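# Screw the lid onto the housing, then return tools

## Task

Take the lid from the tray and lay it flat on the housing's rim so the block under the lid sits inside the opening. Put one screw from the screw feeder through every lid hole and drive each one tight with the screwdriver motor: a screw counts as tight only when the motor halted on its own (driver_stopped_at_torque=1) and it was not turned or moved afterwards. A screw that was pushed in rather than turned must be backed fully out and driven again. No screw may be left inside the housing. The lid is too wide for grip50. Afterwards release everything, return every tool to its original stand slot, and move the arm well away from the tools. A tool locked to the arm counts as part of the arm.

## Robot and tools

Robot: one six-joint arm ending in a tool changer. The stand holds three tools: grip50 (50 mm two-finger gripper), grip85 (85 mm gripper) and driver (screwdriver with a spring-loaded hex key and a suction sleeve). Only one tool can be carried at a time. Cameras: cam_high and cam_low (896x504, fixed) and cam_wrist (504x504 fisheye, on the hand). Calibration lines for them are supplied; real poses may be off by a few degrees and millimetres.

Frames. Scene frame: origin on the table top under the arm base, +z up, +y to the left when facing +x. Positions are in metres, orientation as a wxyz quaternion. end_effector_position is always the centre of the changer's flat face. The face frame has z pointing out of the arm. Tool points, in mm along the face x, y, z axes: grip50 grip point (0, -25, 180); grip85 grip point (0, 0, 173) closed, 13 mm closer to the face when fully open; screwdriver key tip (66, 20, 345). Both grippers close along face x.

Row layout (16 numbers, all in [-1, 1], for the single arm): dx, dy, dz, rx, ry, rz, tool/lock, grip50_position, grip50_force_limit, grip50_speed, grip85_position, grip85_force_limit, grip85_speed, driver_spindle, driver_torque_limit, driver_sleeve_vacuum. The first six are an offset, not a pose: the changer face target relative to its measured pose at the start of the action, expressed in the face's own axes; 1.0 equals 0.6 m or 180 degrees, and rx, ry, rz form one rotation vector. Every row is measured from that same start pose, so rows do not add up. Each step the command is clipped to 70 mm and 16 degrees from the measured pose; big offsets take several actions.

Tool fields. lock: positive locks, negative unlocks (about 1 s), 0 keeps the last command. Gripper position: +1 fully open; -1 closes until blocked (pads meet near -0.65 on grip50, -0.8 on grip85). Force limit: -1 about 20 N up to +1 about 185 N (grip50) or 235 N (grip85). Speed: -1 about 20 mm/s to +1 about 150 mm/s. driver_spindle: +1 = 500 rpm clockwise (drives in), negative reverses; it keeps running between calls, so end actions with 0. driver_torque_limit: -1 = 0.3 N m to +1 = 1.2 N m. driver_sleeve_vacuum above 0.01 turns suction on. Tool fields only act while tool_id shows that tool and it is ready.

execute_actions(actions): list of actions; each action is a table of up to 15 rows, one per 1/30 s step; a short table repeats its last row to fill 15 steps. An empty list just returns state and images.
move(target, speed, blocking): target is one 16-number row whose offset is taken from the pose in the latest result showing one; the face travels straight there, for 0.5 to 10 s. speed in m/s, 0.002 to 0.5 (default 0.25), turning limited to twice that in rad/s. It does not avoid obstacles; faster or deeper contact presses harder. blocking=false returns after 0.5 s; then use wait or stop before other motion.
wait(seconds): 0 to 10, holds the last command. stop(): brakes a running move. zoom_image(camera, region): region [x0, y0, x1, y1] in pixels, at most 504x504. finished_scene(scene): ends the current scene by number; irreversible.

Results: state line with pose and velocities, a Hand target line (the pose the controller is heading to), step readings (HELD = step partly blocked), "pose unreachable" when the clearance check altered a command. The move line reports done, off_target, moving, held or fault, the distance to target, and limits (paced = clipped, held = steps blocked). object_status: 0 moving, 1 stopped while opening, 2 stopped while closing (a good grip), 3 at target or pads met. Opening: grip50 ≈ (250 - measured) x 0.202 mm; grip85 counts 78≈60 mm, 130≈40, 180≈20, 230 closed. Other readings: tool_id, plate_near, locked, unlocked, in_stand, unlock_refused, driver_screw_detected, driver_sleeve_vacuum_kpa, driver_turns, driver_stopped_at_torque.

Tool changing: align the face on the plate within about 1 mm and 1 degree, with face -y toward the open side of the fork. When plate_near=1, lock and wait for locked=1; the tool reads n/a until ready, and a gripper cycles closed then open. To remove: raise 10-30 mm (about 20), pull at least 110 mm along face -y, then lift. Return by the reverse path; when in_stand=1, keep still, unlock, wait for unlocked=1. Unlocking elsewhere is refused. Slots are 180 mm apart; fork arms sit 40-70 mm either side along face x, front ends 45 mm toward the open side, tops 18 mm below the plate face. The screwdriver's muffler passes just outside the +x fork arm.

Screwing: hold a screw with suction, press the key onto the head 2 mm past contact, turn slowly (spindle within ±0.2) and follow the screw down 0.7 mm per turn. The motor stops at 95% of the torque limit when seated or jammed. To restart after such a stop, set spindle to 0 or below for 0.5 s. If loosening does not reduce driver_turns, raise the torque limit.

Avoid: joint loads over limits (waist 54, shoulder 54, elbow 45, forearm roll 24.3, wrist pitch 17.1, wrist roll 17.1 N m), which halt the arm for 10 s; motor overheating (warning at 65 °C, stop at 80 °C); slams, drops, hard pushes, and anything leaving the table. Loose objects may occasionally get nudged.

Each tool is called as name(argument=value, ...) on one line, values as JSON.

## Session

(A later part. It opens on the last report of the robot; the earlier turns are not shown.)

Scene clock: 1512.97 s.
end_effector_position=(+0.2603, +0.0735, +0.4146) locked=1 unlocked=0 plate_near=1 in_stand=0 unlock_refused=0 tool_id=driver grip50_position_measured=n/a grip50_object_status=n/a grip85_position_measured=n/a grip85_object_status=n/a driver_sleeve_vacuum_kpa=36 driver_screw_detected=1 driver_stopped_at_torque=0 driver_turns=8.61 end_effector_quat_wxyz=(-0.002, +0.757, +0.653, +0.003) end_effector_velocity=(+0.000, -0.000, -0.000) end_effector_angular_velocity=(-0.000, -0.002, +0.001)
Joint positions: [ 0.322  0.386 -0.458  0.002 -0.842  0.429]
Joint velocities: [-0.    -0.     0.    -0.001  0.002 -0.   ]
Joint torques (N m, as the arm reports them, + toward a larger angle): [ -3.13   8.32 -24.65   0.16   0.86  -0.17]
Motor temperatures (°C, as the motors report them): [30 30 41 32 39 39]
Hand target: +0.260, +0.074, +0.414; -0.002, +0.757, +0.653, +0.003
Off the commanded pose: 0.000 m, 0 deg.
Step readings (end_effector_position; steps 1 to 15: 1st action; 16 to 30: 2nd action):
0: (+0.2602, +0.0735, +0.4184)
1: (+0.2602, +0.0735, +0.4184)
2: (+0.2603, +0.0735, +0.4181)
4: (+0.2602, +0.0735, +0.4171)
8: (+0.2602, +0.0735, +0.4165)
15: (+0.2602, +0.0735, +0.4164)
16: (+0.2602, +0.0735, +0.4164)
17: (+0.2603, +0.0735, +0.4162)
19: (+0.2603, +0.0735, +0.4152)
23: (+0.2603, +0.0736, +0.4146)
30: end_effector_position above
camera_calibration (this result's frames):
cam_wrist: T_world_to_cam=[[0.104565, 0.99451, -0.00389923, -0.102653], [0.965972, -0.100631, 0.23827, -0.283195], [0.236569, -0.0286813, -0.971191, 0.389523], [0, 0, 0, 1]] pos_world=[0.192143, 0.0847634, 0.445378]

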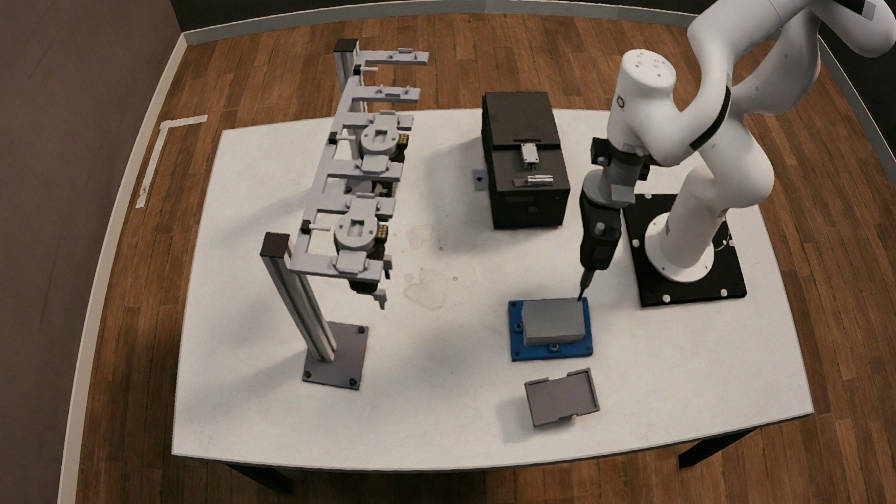

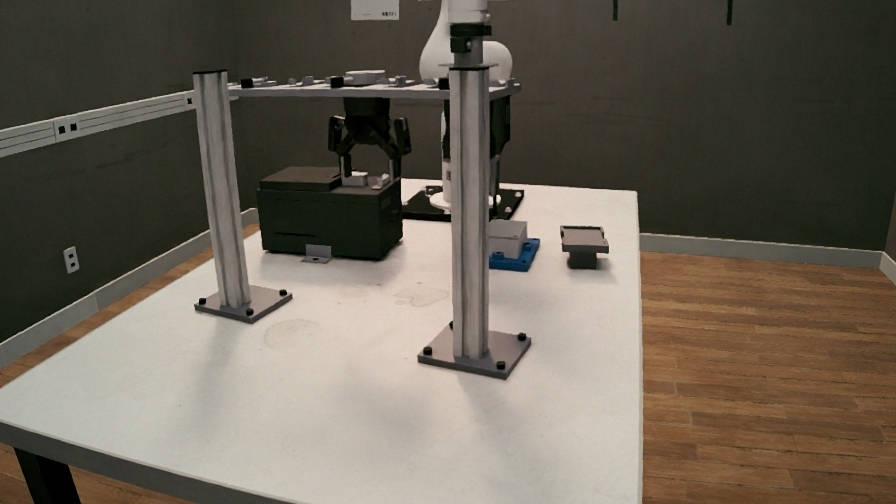

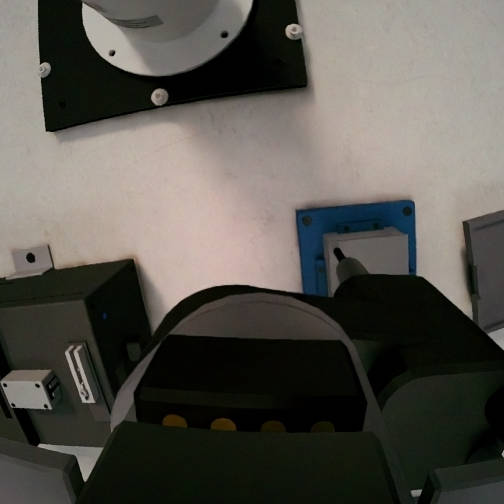

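execute_actions(actions=[[[0,0,0.002,0,0,0,0,0,0,0,0,0,0,0.2,0,1]],[[0,0,0.0009,0,0,0,0,0,0,0,0,0,0,0.2,0,1]],[[0,0,0.001,0,0,0,0,0,0,0,0,0,0,0.2,0,1]],[[0,0,0.001,0,0,0,0,0,0,0,0,0,0,0.2,0,1]],[[0,0,0.0008,0,0,0,0,0,0,0,0,0,0,0.2,0,1],[0,0,0.0008,0,0,0,0,0,0,0,0,0,0,0.2,0,1],[0,0,0.0008,0,0,0,0,0,0,0,0,0,0,0.2,0,1],[0,0,0.0008,0,0,0,0,0,0,0,0,0,0,0.2,0,1],[0,0,0.0008,0,0,0,0,0,0,0,0,0,0,0.2,0,1],[0,0,0.0008,0,0,0,0,0,0,0,0,0,0,0.2,0,1],[0,0,0.0008,0,0,0,0,0,0,0,0,0,0,0.2,0,1],[0,0,0.0008,0,0,0,0,0,0,0,0,0,0,0,0,1]]])

zoom_image(camera="cam_low", region=[480,195,530,245])

zoom_image(camera="cam_wrist", region=[310,220,370,280])

Scene clock: 1528.50 s.
end_effector_position=(+0.2603, +0.0736, +0.4111) locked=1 unlocked=0 plate_near=1 in_stand=0 unlock_refused=0 tool_id=driver grip50_position_measured=n/a grip50_object_status=n/a grip85_position_measured=n/a grip85_object_status=n/a driver_sleeve_vacuum_kpa=40 driver_screw_detected=1 driver_stopped_at_torque=0 driver_turns=12.28 end_effector_quat_wxyz=(-0.002, +0.757, +0.653, +0.003) end_effector_velocity=(+0.000, -0.000, -0.000) end_effector_angular_velocity=(+0.000, -0.001, -0.001)
Joint positions: [ 0.322  0.381 -0.453  0.002 -0.833  0.429]
Joint velocities: [-0.001  0.     0.     0.     0.001  0.   ]
Joint torques (N m, as the arm reports them, + toward a larger angle): [ -2.65   6.29 -24.05  -0.37   0.85  -0.14]
Motor temperatures (°C, as the motors report them): [30 30 41 32 39 39]
Hand target: +0.260, +0.074, +0.411; -0.002, +0.757, +0.653, +0.003
Off the commanded pose: 0.000 m, 0 deg.
Step readings (end_effector_position; steps 1 to 15: 1st action; 16 to 30: 2nd action; 31 to 45: 3rd action; 46 to 60: 4th action; 61 to 75: 5th action):
0: (+0.2602, +0.0735, +0.4145)
1: (+0.2602, +0.0735, +0.4144)
2: (+0.2603, +0.0735, +0.4143)
4: (+0.2603, +0.0735, +0.4137)
8: (+0.2603, +0.0736, +0.4134)
15: (+0.2603, +0.0735, +0.4133)
16: (+0.2603, +0.0735, +0.4133)
17: (+0.2603, +0.0735, +0.4133)
19: (+0.2602, +0.0736, +0.4130)
23: (+0.2603, +0.0736, +0.4128)
30: (+0.2603, +0.0736, +0.4128)
31: (+0.2603, +0.0736, +0.4128)
32: (+0.2603, +0.0736, +0.4127)
34: (+0.2603, +0.0736, +0.4124)
38: (+0.2603, +0.0736, +0.4122)
45: (+0.2603, +0.0736, +0.4122)
46: (+0.2603, +0.0736, +0.4122)
47: (+0.2603, +0.0736, +0.4121)
49: (+0.2603, +0.0736, +0.4118)
53: (+0.2603, +0.0736, +0.4116)
60: (+0.2603, +0.0736, +0.4116)
61: (+0.2603, +0.0736, +0.4116)
62: (+0.2603, +0.0736, +0.4115)
64: (+0.2603, +0.0736, +0.4113)
68: (+0.2603, +0.0736, +0.4111)
75: end_effector_position above
camera_calibration (this result's frames):
cam_wrist: T_world_to_cam=[[0.104548, 0.994512, -0.00395519, -0.102655], [0.966021, -0.100606, 0.238078, -0.282276], [0.236373, -0.0287115, -0.971238, 0.386276], [0, 0, 0, 1]] pos_world=[0.192112, 0.0847834, 0.441963]

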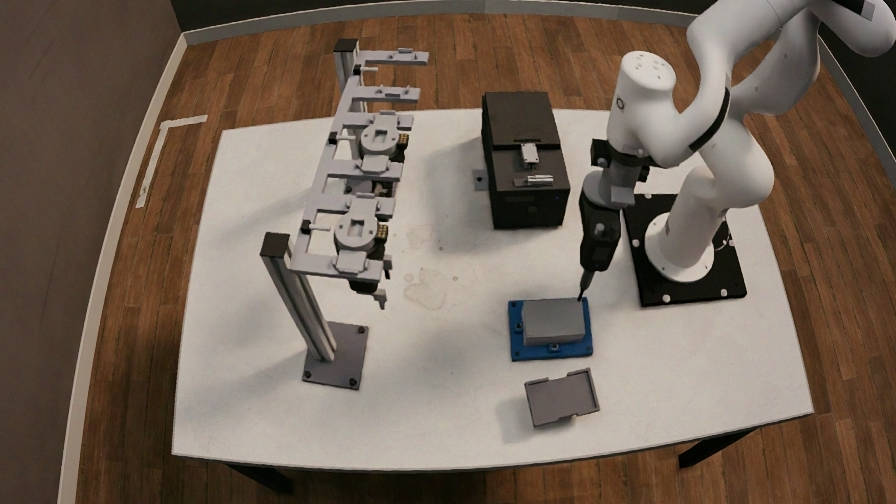

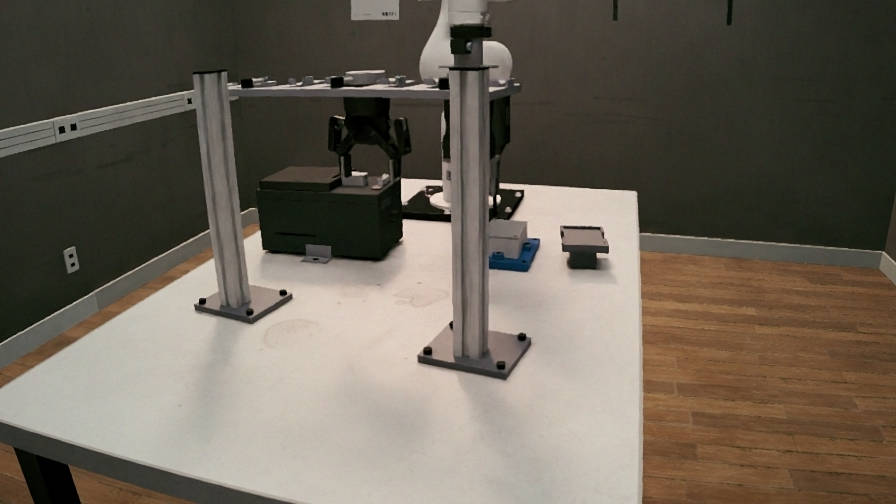

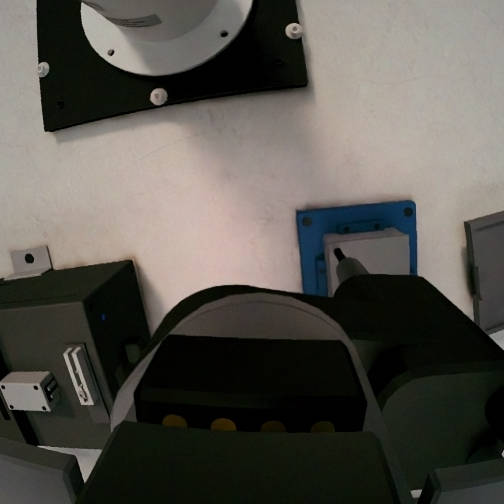

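Region (480, 195, 530, 245) of cam_low's 896x504 image, scaled by 10.080, with more detail than that image has.

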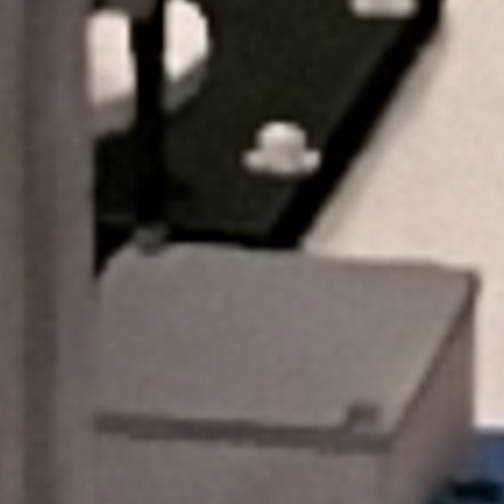

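Region (310, 220, 370, 280) of cam_wrist's 504x504 image, scaled by 8.400, with more detail than that image has.

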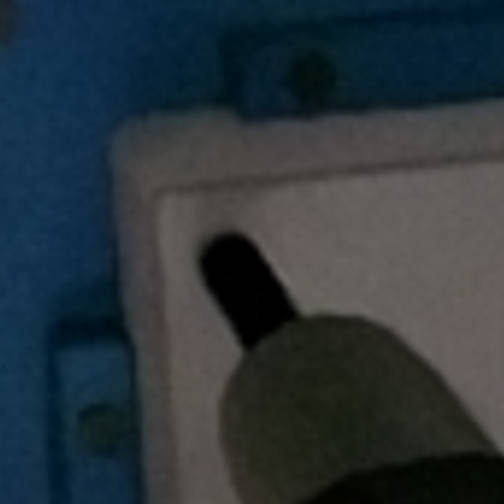

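execute_actions(actions=[[[0,0,0.0008,0,0,0,0,0,0,0,0,0,0,0.2,0,1]],[[0,0,0.001,0,0,0,0,0,0,0,0,0,0,0.2,0,1]],[[0,0,0.001,0,0,0,0,0,0,0,0,0,0,0.2,0,1]],[[0,0,0.001,0,0,0,0,0,0,0,0,0,0,0.2,0,1]],[[0,0,0.0005,0,0,0,0,0,0,0,0,0,0,0.2,0,1],[0,0,0.0005,0,0,0,0,0,0,0,0,0,0,0.2,0,1],[0,0,0.0005,0,0,0,0,0,0,0,0,0,0,0.2,0,1],[0,0,0.0005,0,0,0,0,0,0,0,0,0,0,0.2,0,1],[0,0,0.0005,0,0,0,0,0,0,0,0,0,0,0.2,0,1],[0,0,0.0005,0,0,0,0,0,0,0,0,0,0,0.2,0,1],[0,0,0.0005,0,0,0,0,0,0,0,0,0,0,0.2,0,1],[0,0,0.0005,0,0,0,0,0,0,0,0,0,0,0,0,1]]])

zoom_image(camera="cam_low", region=[480,195,530,245])

Scene clock: 1550.30 s.
end_effector_position=(+0.2602, +0.0736, +0.4086) locked=1 unlocked=0 plate_near=1 in_stand=0 unlock_refused=0 tool_id=driver grip50_position_measured=n/a grip50_object_status=n/a grip85_position_measured=n/a grip85_object_status=n/a driver_sleeve_vacuum_kpa=39 driver_screw_detected=1 driver_stopped_at_torque=1 driver_turns=15.31 end_effector_quat_wxyz=(-0.003, +0.757, +0.653, +0.003) end_effector_velocity=(-0.000, +0.000, -0.000) end_effector_angular_velocity=(+0.000, +0.001, +0.001)
Joint positions: [ 0.322  0.378 -0.449  0.002 -0.825  0.429]
Joint velocities: [ 0.001 -0.001  0.     0.     0.    -0.001]
Joint torques (N m, as the arm reports them, + toward a larger angle): [ -2.49   8.17 -23.97  -0.55   0.86  -0.08]
Motor temperatures (°C, as the motors report them): [30 30 41 32 39 39]
Hand target: +0.260, +0.074, +0.409; -0.003, +0.757, +0.653, +0.003
Off the commanded pose: 0.000 m, 0 deg.
Step readings (end_effector_position; steps 1 to 15: 1st action; 16 to 30: 2nd action; 31 to 45: 3rd action; 46 to 60: 4th action; 61 to 75: 5th action):
0: (+0.2603, +0.0736, +0.4111)
1: (+0.2603, +0.0736, +0.4111)
2: (+0.2603, +0.0736, +0.4111)
4: (+0.2603, +0.0736, +0.4108)
8: (+0.2603, +0.0736, +0.4107)
15: (+0.2603, +0.0736, +0.4107)
16: (+0.2603, +0.0736, +0.4106)
17: (+0.2603, +0.0736, +0.4106)
19: (+0.2603, +0.0736, +0.4103)
23: (+0.2603, +0.0736, +0.4101)
30: (+0.2603, +0.0736, +0.4101)
31: (+0.2603, +0.0736, +0.4100)
32: (+0.2603, +0.0736, +0.4100)
34: (+0.2603, +0.0736, +0.4097)
38: (+0.2603, +0.0736, +0.4095)
45: (+0.2603, +0.0736, +0.4094)
46: (+0.2603, +0.0736, +0.4094)
47: (+0.2603, +0.0736, +0.4094)
49: (+0.2602, +0.0736, +0.4091)
53: (+0.2603, +0.0736, +0.4089)
60: (+0.2602, +0.0736, +0.4089)
61: (+0.2602, +0.0736, +0.4088)
62: (+0.2602, +0.0736, +0.4088)
64: (+0.2602, +0.0736, +0.4087)
68: (+0.2602, +0.0736, +0.4086)
75: end_effector_position above
camera_calibration (this result's frames):
cam_wrist: T_world_to_cam=[[0.104577, 0.994509, -0.00393116, -0.102709], [0.966027, -0.100641, 0.23804, -0.281636], [0.236338, -0.0286911, -0.971247, 0.383786], [0, 0, 0, 1]] pos_world=[0.192105, 0.0848121, 0.439388]

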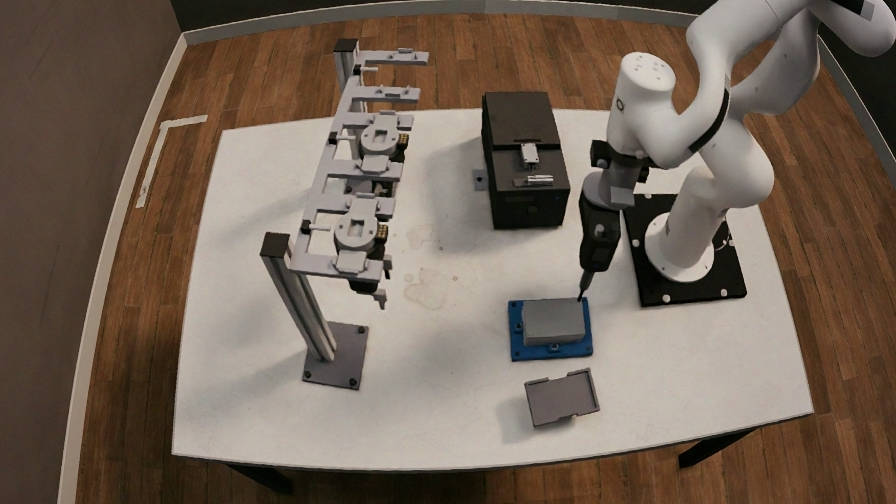

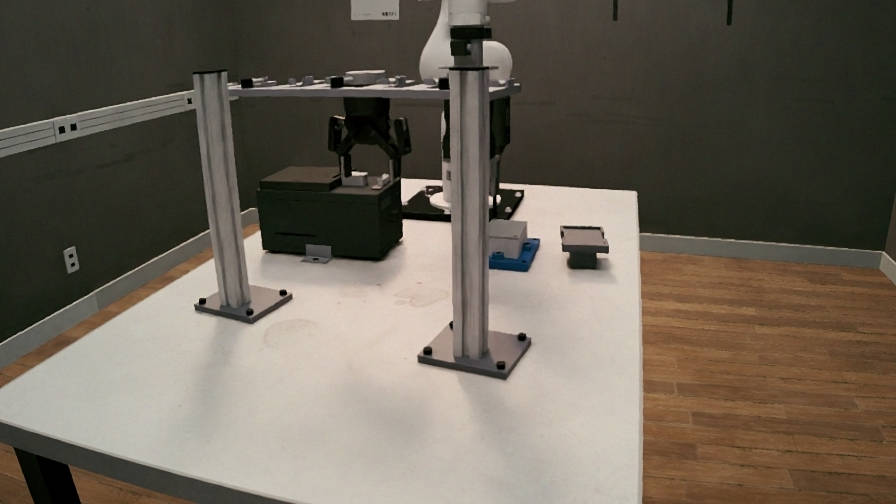

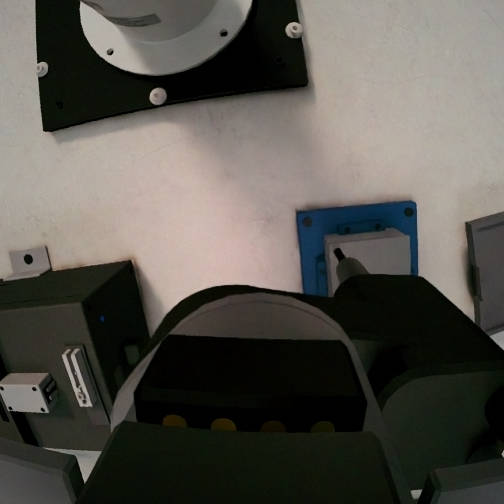

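Region (480, 195, 530, 245) of cam_low's 896x504 image, scaled by 10.080, with more detail than that image has.

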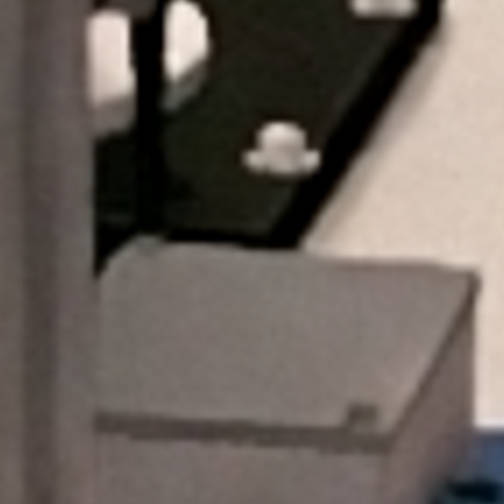

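execute_actions(actions=[[[0,0,0,0,0,0,0,0,0,0,0,0,0,0,0,-1]],[[0,0,-0.03,0,0,0,0,0,0,0,0,0,0,0,0,-1]]])

move(target=[0,0,-0.2,0,0,0,0,0,0,0,0,0,0,0,0,-1], speed=0.2)

zoom_image(camera="cam_high", region=[500,280,600,370])

Scene clock: 1561.13 s.
end_effector_position=(+0.2601, +0.0734, +0.4264) locked=1 unlocked=0 plate_near=1 in_stand=0 unlock_refused=0 tool_id=driver grip50_position_measured=n/a grip50_object_status=n/a grip85_position_measured=n/a grip85_object_status=n/a driver_sleeve_vacuum_kpa=0 driver_screw_detected=0 driver_stopped_at_torque=1 driver_turns=15.31 end_effector_quat_wxyz=(-0.003, +0.757, +0.653, +0.003) end_effector_velocity=(+0.001, +0.000, +0.001) end_effector_angular_velocity=(+0.002, -0.004, -0.000)
Joint positions: [ 0.322  0.401 -0.476  0.002 -0.877  0.429]
Joint velocities: [ 0.     0.    -0.003  0.001  0.001  0.   ]
Joint torques (N m, as the arm reports them, + toward a larger angle): [ -1.67   8.73 -26.36   0.47   0.7   -0.36]
Motor temperatures (°C, as the motors report them): [30 30 41 32 39 39]
Hand target: +0.260, +0.073, +0.427; -0.003, +0.757, +0.653, +0.003
Off the commanded pose: 0.000 m, 0 deg.
Step readings (end_effector_position; steps 1 to 15: 1st action; 16 to 30: 2nd action):
0: (+0.2602, +0.0736, +0.4086)
1: (+0.2602, +0.0736, +0.4086)
2: (+0.2602, +0.0736, +0.4086)
4: (+0.2602, +0.0736, +0.4086)
8: (+0.2602, +0.0736, +0.4086)
15: (+0.2602, +0.0736, +0.4086)
16: (+0.2602, +0.0736, +0.4086)
17: (+0.2602, +0.0736, +0.4096)
19: (+0.2602, +0.0735, +0.4179)
23: (+0.2605, +0.0735, +0.4260)
30: end_effector_position above
camera_calibration (this result's frames):
cam_wrist: T_world_to_cam=[[0.104509, 0.994515, -0.00416403, -0.102353], [0.96617, -0.100535, 0.237502, -0.285582], [0.235781, -0.0288442, -0.971378, 0.401311], [0, 0, 0, 1]] pos_world=[0.191996, 0.0846563, 0.457224]

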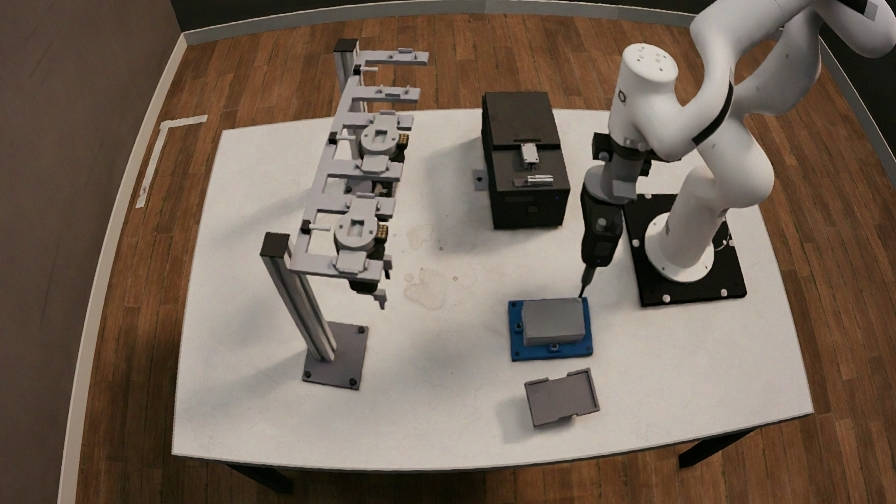

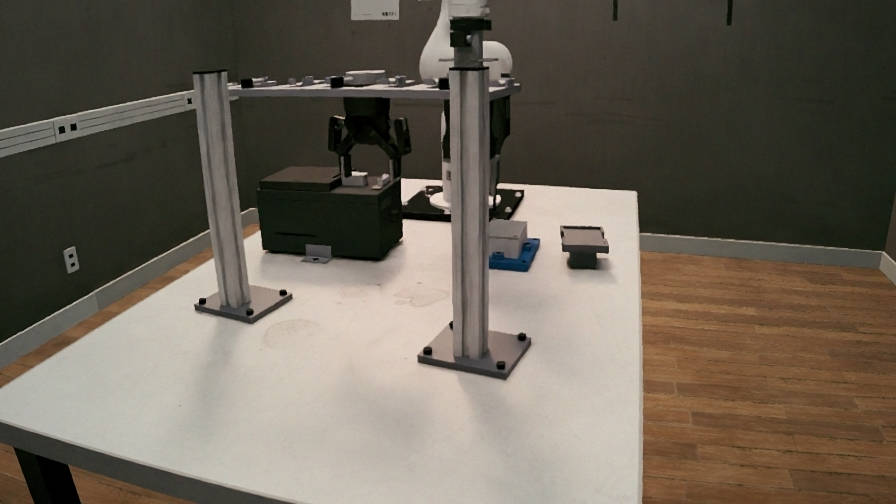

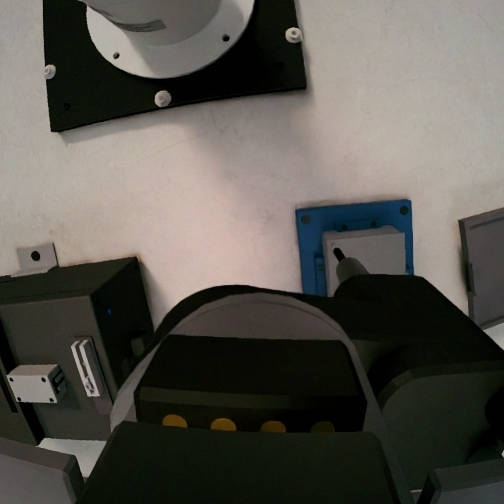

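Scene clock: 1562.17 s.
end_effector_position=(+0.2600, +0.0727, +0.5459) locked=1 unlocked=0 plate_near=1 in_stand=0 unlock_refused=0 tool_id=driver grip50_position_measured=n/a grip50_object_status=n/a grip85_position_measured=n/a grip85_object_status=n/a driver_sleeve_vacuum_kpa=0 driver_screw_detected=0 driver_stopped_at_torque=1 driver_turns=15.31 end_effector_quat_wxyz=(-0.003, +0.757, +0.653, +0.003) end_effector_velocity=(+0.000, +0.000, +0.002) end_effector_angular_velocity=(+0.001, +0.000, +0.000)
Joint positions: [ 0.322  0.479 -0.699  0.002 -1.178  0.429]
Joint velocities: [ 0.    -0.001 -0.005  0.001 -0.004 -0.   ]
Joint torques (N m, as the arm reports them, + toward a larger angle): [ -1.95   5.76 -26.84   0.57   0.88  -0.27]
Motor temperatures (°C, as the motors report them): [30 30 41 32 39 39]
Hand target: +0.260, +0.073, +0.546; -0.003, +0.757, +0.653, +0.003
Off the commanded pose: 0.001 m, 0 deg.
move: done
camera_calibration (this result's frames):
cam_wrist: T_world_to_cam=[[0.104053, 0.994563, -0.00429211, -0.100924], [0.966442, -0.10009, 0.236582, -0.313495], [0.234866, -0.0287651, -0.971602, 0.517765], [0, 0, 0, 1]] pos_world=[0.19187, 0.083891, 0.576795]

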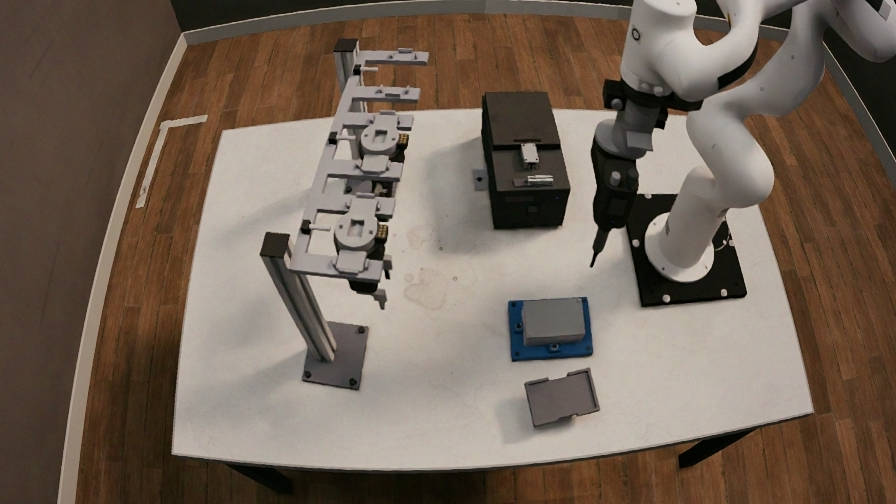

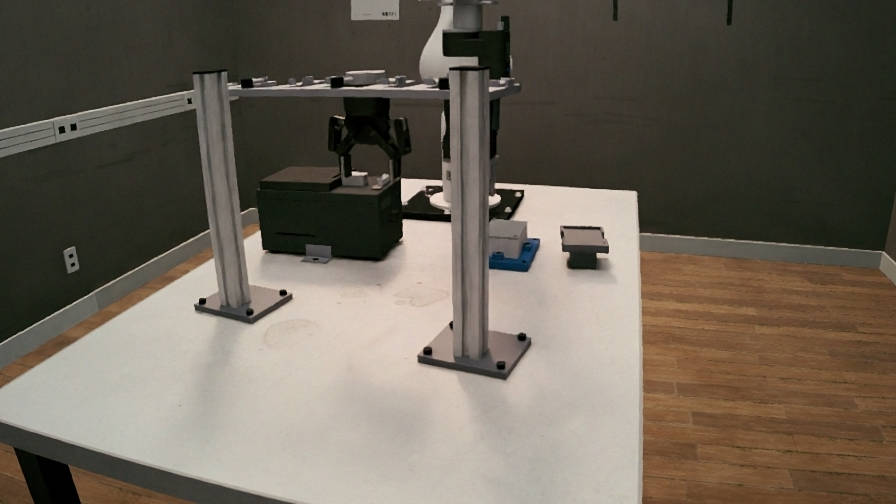

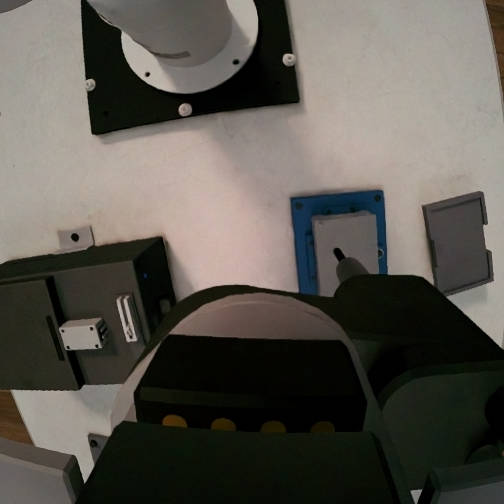

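Region (500, 280, 600, 370) of cam_high's 896x504 image, scaled by 5.040, with more detail than that image has; it fills the top 454 rows of this view, and the rest is white.

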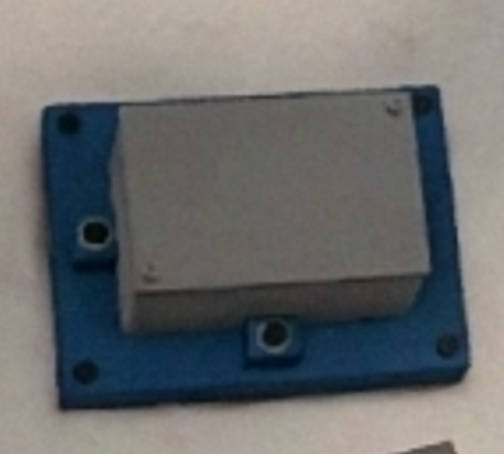

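move(target=[-0.3317,0.4412,0,0,0,0,0,0,0,0,0,0,0,0,0,-1], speed=0.25)

Scene clock: 1569.67 s.
end_effector_position=(+0.4921, -0.1632, +0.5445) locked=1 unlocked=0 plate_near=1 in_stand=0 unlock_refused=0 tool_id=driver grip50_position_measured=n/a grip50_object_status=n/a grip85_position_measured=n/a grip85_object_status=n/a driver_sleeve_vacuum_kpa=0 driver_screw_detected=0 driver_stopped_at_torque=1 driver_turns=15.31 end_effector_quat_wxyz=(-0.003, +0.757, +0.653, +0.002) end_effector_velocity=(+0.001, -0.001, -0.000) end_effector_angular_velocity=(+0.001, +0.000, -0.001)
Joint positions: [-0.275 -0.182 -1.276  0.001 -1.095 -0.168]
Joint velocities: [-0.001 -0.004 -0.004  0.001 -0.001 -0.001]
Joint torques (N m, as the arm reports them, + toward a larger angle): [ -1.87  45.44 -26.13   1.11   0.12  -0.34]
Motor temperatures (°C, as the motors report them): [30 30 41 32 39 39]
Hand target: +0.492, -0.163, +0.544; -0.002, +0.757, +0.653, +0.003
Off the commanded pose: 0.001 m, 0 deg.
move: done
camera_calibration (this result's frames):
cam_wrist: T_world_to_cam=[[0.10394, 0.994571, -0.00494817, 0.110005], [0.96635, -0.0998116, 0.237077, -0.561263], [0.235296, -0.0294235, -0.971478, 0.454729], [0, 0, 0, 1]] pos_world=[0.423947, -0.152049, 0.575366]

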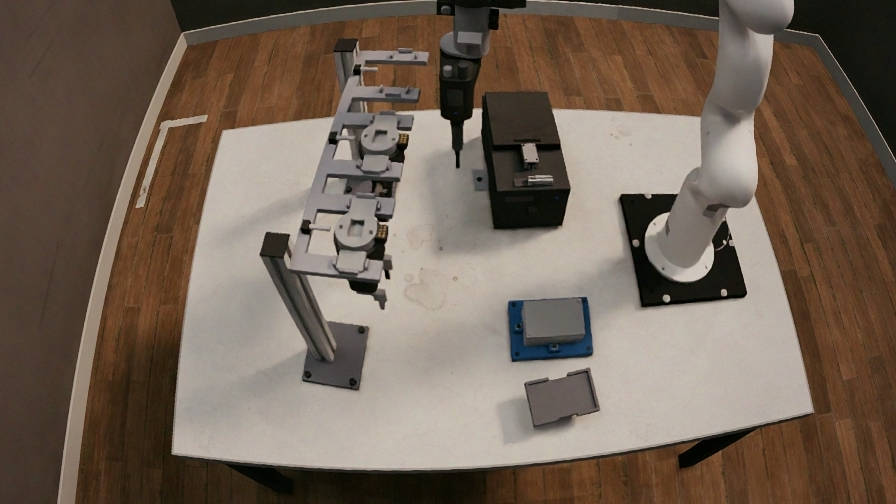

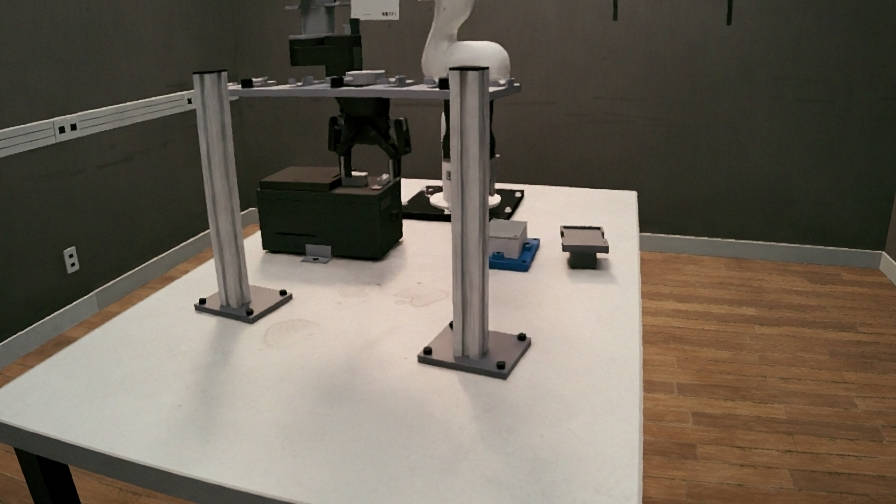

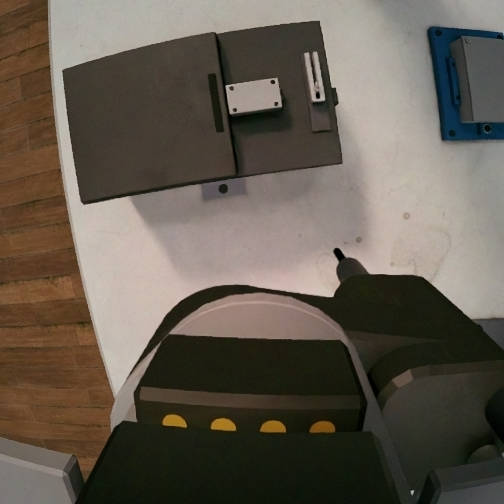

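move(target=[0.0006,0.0009,0.1895,-0.0008,0,0,0,0,0,0,0,0,0,0,0,-1], speed=0.15)

Scene clock: 1583.23 s.
end_effector_position=(+0.4927, -0.1624, +0.4313) locked=1 unlocked=0 plate_near=1 in_stand=0 unlock_refused=0 tool_id=driver grip50_position_measured=n/a grip50_object_status=n/a grip85_position_measured=n/a grip85_object_status=n/a driver_sleeve_vacuum_kpa=0 driver_screw_detected=0 driver_stopped_at_torque=1 driver_turns=15.31 end_effector_quat_wxyz=(-0.001, +0.757, +0.653, +0.003) end_effector_velocity=(-0.001, +0.000, -0.002) end_effector_angular_velocity=(+0.002, +0.005, -0.001)
Joint positions: [-0.274 -0.257 -1.105  0.001 -0.846 -0.167]
Joint velocities: [-0.001 -0.001  0.004  0.001 -0.001  0.   ]
Joint torques (N m, as the arm reports them, + toward a larger angle): [ -1.17  47.56 -25.06   0.88   0.2   -0.26]
Motor temperatures (°C, as the motors report them): [30 30 41 32 39 39]
Hand target: +0.493, -0.162, +0.431; -0.002, +0.757, +0.653, +0.003
Off the commanded pose: 0.001 m, 0 deg.
move: done
camera_calibration (this result's frames):
cam_wrist: T_world_to_cam=[[0.104348, 0.994526, -0.00546814, 0.108545], [0.965525, -0.0999841, 0.240344, -0.535969], [0.238482, -0.0303592, -0.970672, 0.342551], [0, 0, 0, 1]] pos_world=[0.424473, -0.151139, 0.461916]

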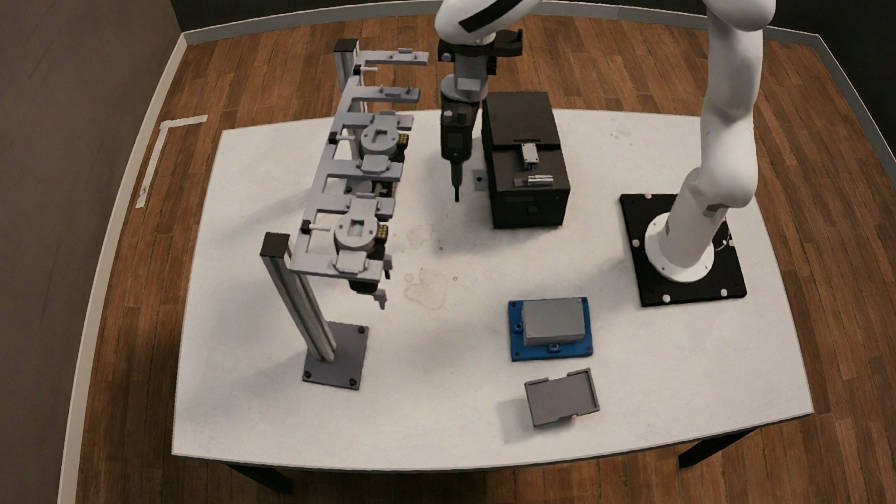

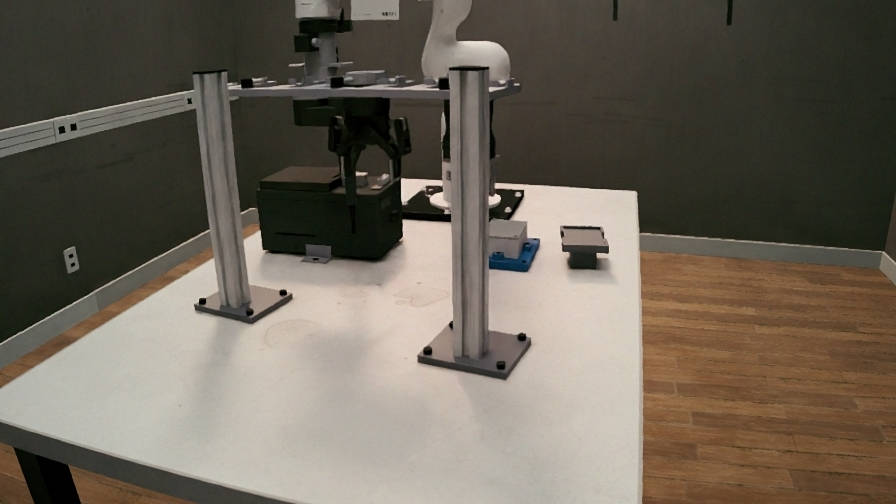

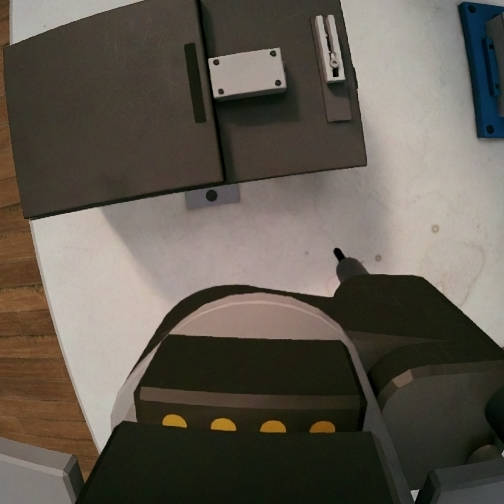

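move(target=[-0.0013,0.2198,0.0008,0,0,0,0,0,0,0,0,0,0,0,0,-1], speed=0.06)

Scene clock: 1592.47 s.
end_effector_position=(+0.6228, -0.1827, +0.4310) locked=1 unlocked=0 plate_near=1 in_stand=0 unlock_refused=0 tool_id=driver grip50_position_measured=n/a grip50_object_status=n/a grip85_position_measured=n/a grip85_object_status=n/a driver_sleeve_vacuum_kpa=0 driver_screw_detected=0 driver_stopped_at_torque=1 driver_turns=15.31 end_effector_quat_wxyz=(-0.001, +0.757, +0.653, +0.003) end_effector_velocity=(+0.001, -0.000, +0.000) end_effector_angular_velocity=(+0.001, +0.001, -0.001)
Joint positions: [-0.242 -0.576 -1.542  0.001 -0.963 -0.135]
Joint velocities: [-0.    -0.003 -0.005  0.    -0.003  0.   ]
Joint torques (N m, as the arm reports them, + toward a larger angle): [ -0.04  68.15 -26.31   1.16   0.18  -0.25]
Motor temperatures (°C, as the motors report them): [30 31 41 32 39 39]
Hand target: +0.623, -0.183, +0.431; -0.001, +0.757, +0.653, +0.003
Off the commanded pose: 0.000 m, 0 deg.
move: done
camera_calibration (this result's frames):
cam_wrist: T_world_to_cam=[[0.104177, 0.994545, -0.00525834, 0.115154], [0.965599, -0.0998758, 0.240088, -0.663507], [0.238254, -0.0300892, -0.970737, 0.310839], [0, 0, 0, 1]] pos_world=[0.554627, -0.171441, 0.461649]

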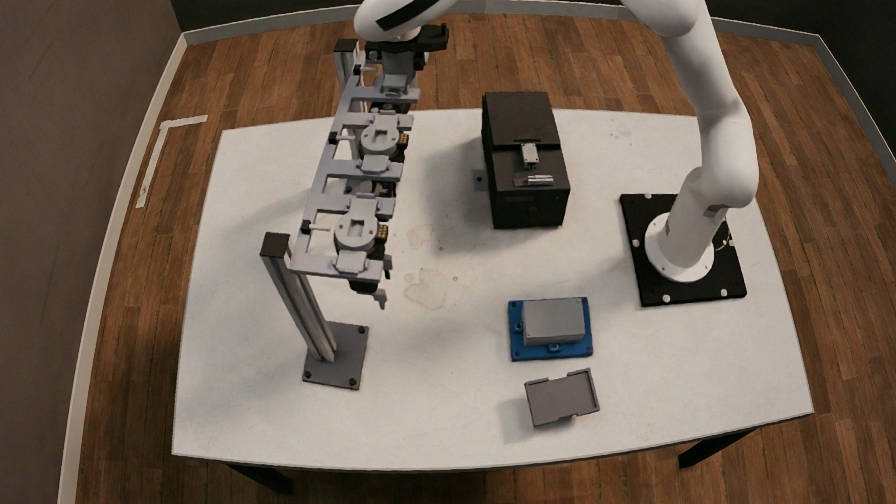

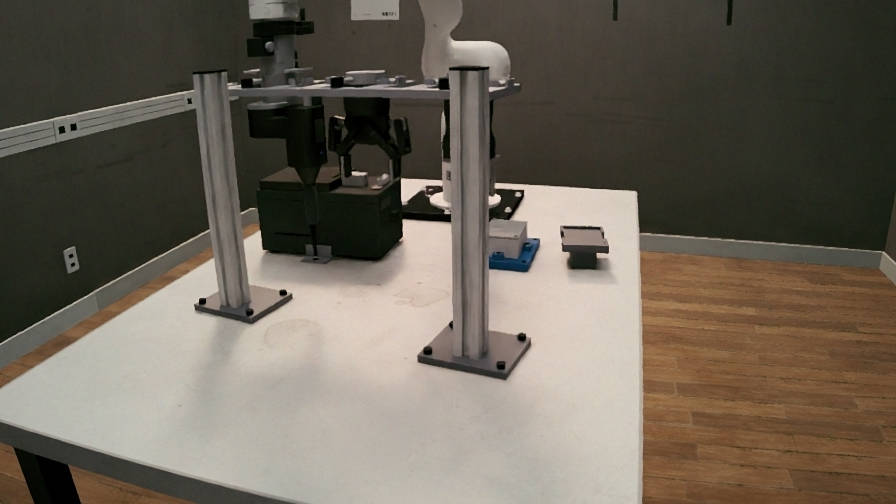

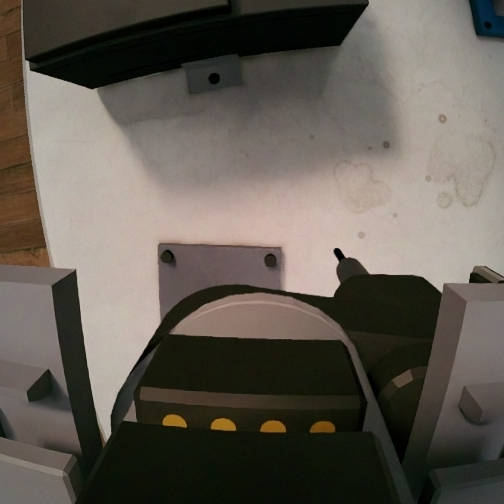

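execute_actions(actions=[[[0.0008,0.0007,0,0,0,0,0,0,0,0,0,0,0,0,0,-1]],[[0,0,0.017,0,0,0,0,0,0,0,0,0,0,0,0,-1]],[[0,0,0.009,0,0,0,0,0,0,0,0,0,0,0,0,-1]],[[0,0,0.004,0,0,0,0,0,0,0,0,0,0,0,0,-1]]])

Scene clock: 1601.40 s.
end_effector_position=(+0.6235, -0.1823, +0.4132) locked=1 unlocked=0 plate_near=1 in_stand=1 unlock_refused=0 tool_id=driver grip50_position_measured=n/a grip50_object_status=n/a grip85_position_measured=n/a grip85_object_status=n/a driver_sleeve_vacuum_kpa=0 driver_screw_detected=0 driver_stopped_at_torque=1 driver_turns=15.31 end_effector_quat_wxyz=(-0.001, +0.757, +0.653, +0.004) end_effector_velocity=(+0.000, -0.001, +0.000) end_effector_angular_velocity=(+0.000, -0.002, -0.001)
Joint positions: [-0.241 -0.591 -1.523  0.001 -0.928 -0.134]
Joint velocities: [-0.001  0.    -0.     0.001  0.001 -0.   ]
Joint torques (N m, as the arm reports them, + toward a larger angle): [  0.85  67.85 -24.77   0.94  -0.48  -0.58]
Motor temperatures (°C, as the motors report them): [30 31 41 32 39 39]
Hand target: +0.623, -0.182, +0.413; -0.001, +0.757, +0.653, +0.004
Off the commanded pose: 0.000 m, 0 deg.
Step readings (end_effector_position; steps 1 to 15: 1st action; 16 to 30: 2nd action; 31 to 45: 3rd action; 46 to 60: 4th action):
0: (+0.6230, -0.1827, +0.4310)
1: (+0.6230, -0.1827, +0.4310)
2: (+0.6230, -0.1826, +0.4310)
4: (+0.6232, -0.1824, +0.4310)
8: (+0.6233, -0.1823, +0.4310)
15: (+0.6233, -0.1823, +0.4310)
16: (+0.6233, -0.1823, +0.4309)
17: (+0.6234, -0.1823, +0.4301)
19: (+0.6236, -0.1823, +0.4252)
23: (+0.6230, -0.1821, +0.4204)
30: (+0.6234, -0.1822, +0.4209)
31: (+0.6234, -0.1822, +0.4209)
32: (+0.6234, -0.1822, +0.4203)
34: (+0.6235, -0.1822, +0.4177)
38: (+0.6235, -0.1823, +0.4156)
45: (+0.6235, -0.1823, +0.4156)
46: (+0.6235, -0.1823, +0.4156)
47: (+0.6235, -0.1823, +0.4153)
49: (+0.6235, -0.1823, +0.4141)
53: (+0.6235, -0.1823, +0.4132)
60: end_effector_position above
camera_calibration (this result's frames):
cam_wrist: T_world_to_cam=[[0.104424, 0.994518, -0.00544142, 0.1145], [0.965389, -0.100047, 0.240862, -0.660052], [0.238998, -0.0304048, -0.970544, 0.292867], [0, 0, 0, 1]] pos_world=[0.555256, -0.171004, 0.443845]

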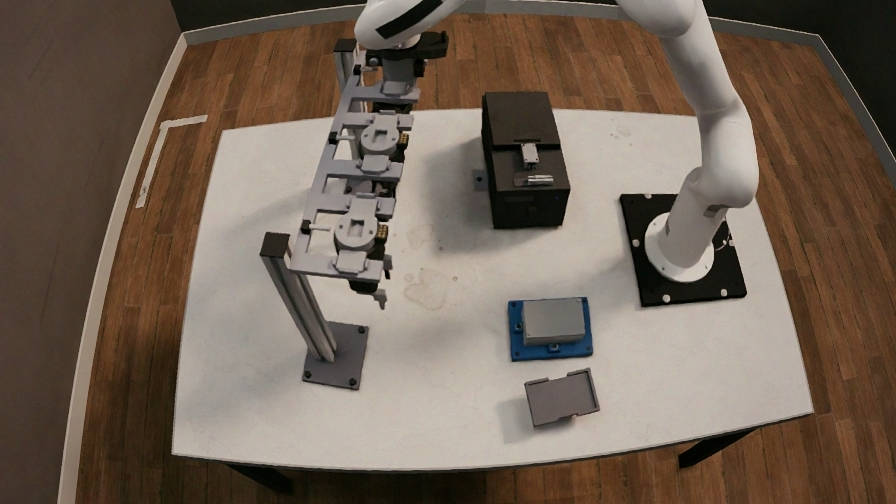

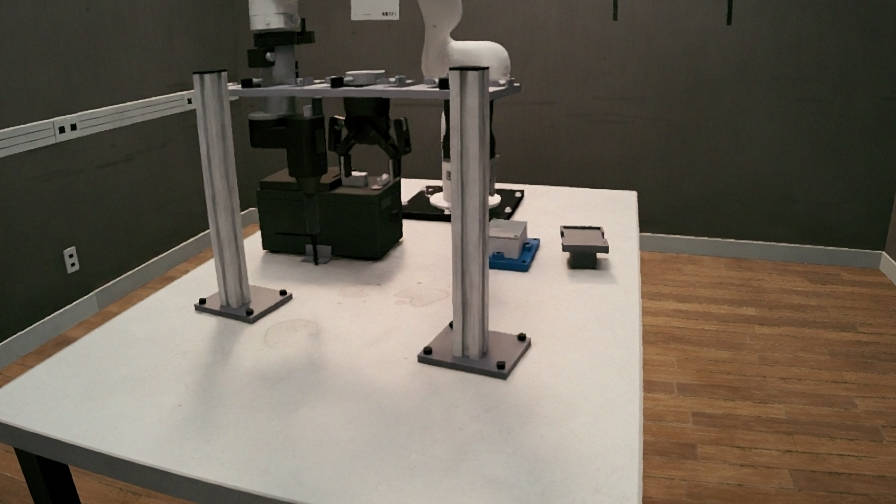

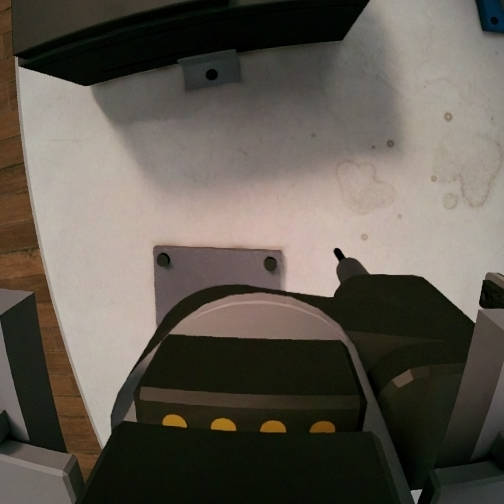

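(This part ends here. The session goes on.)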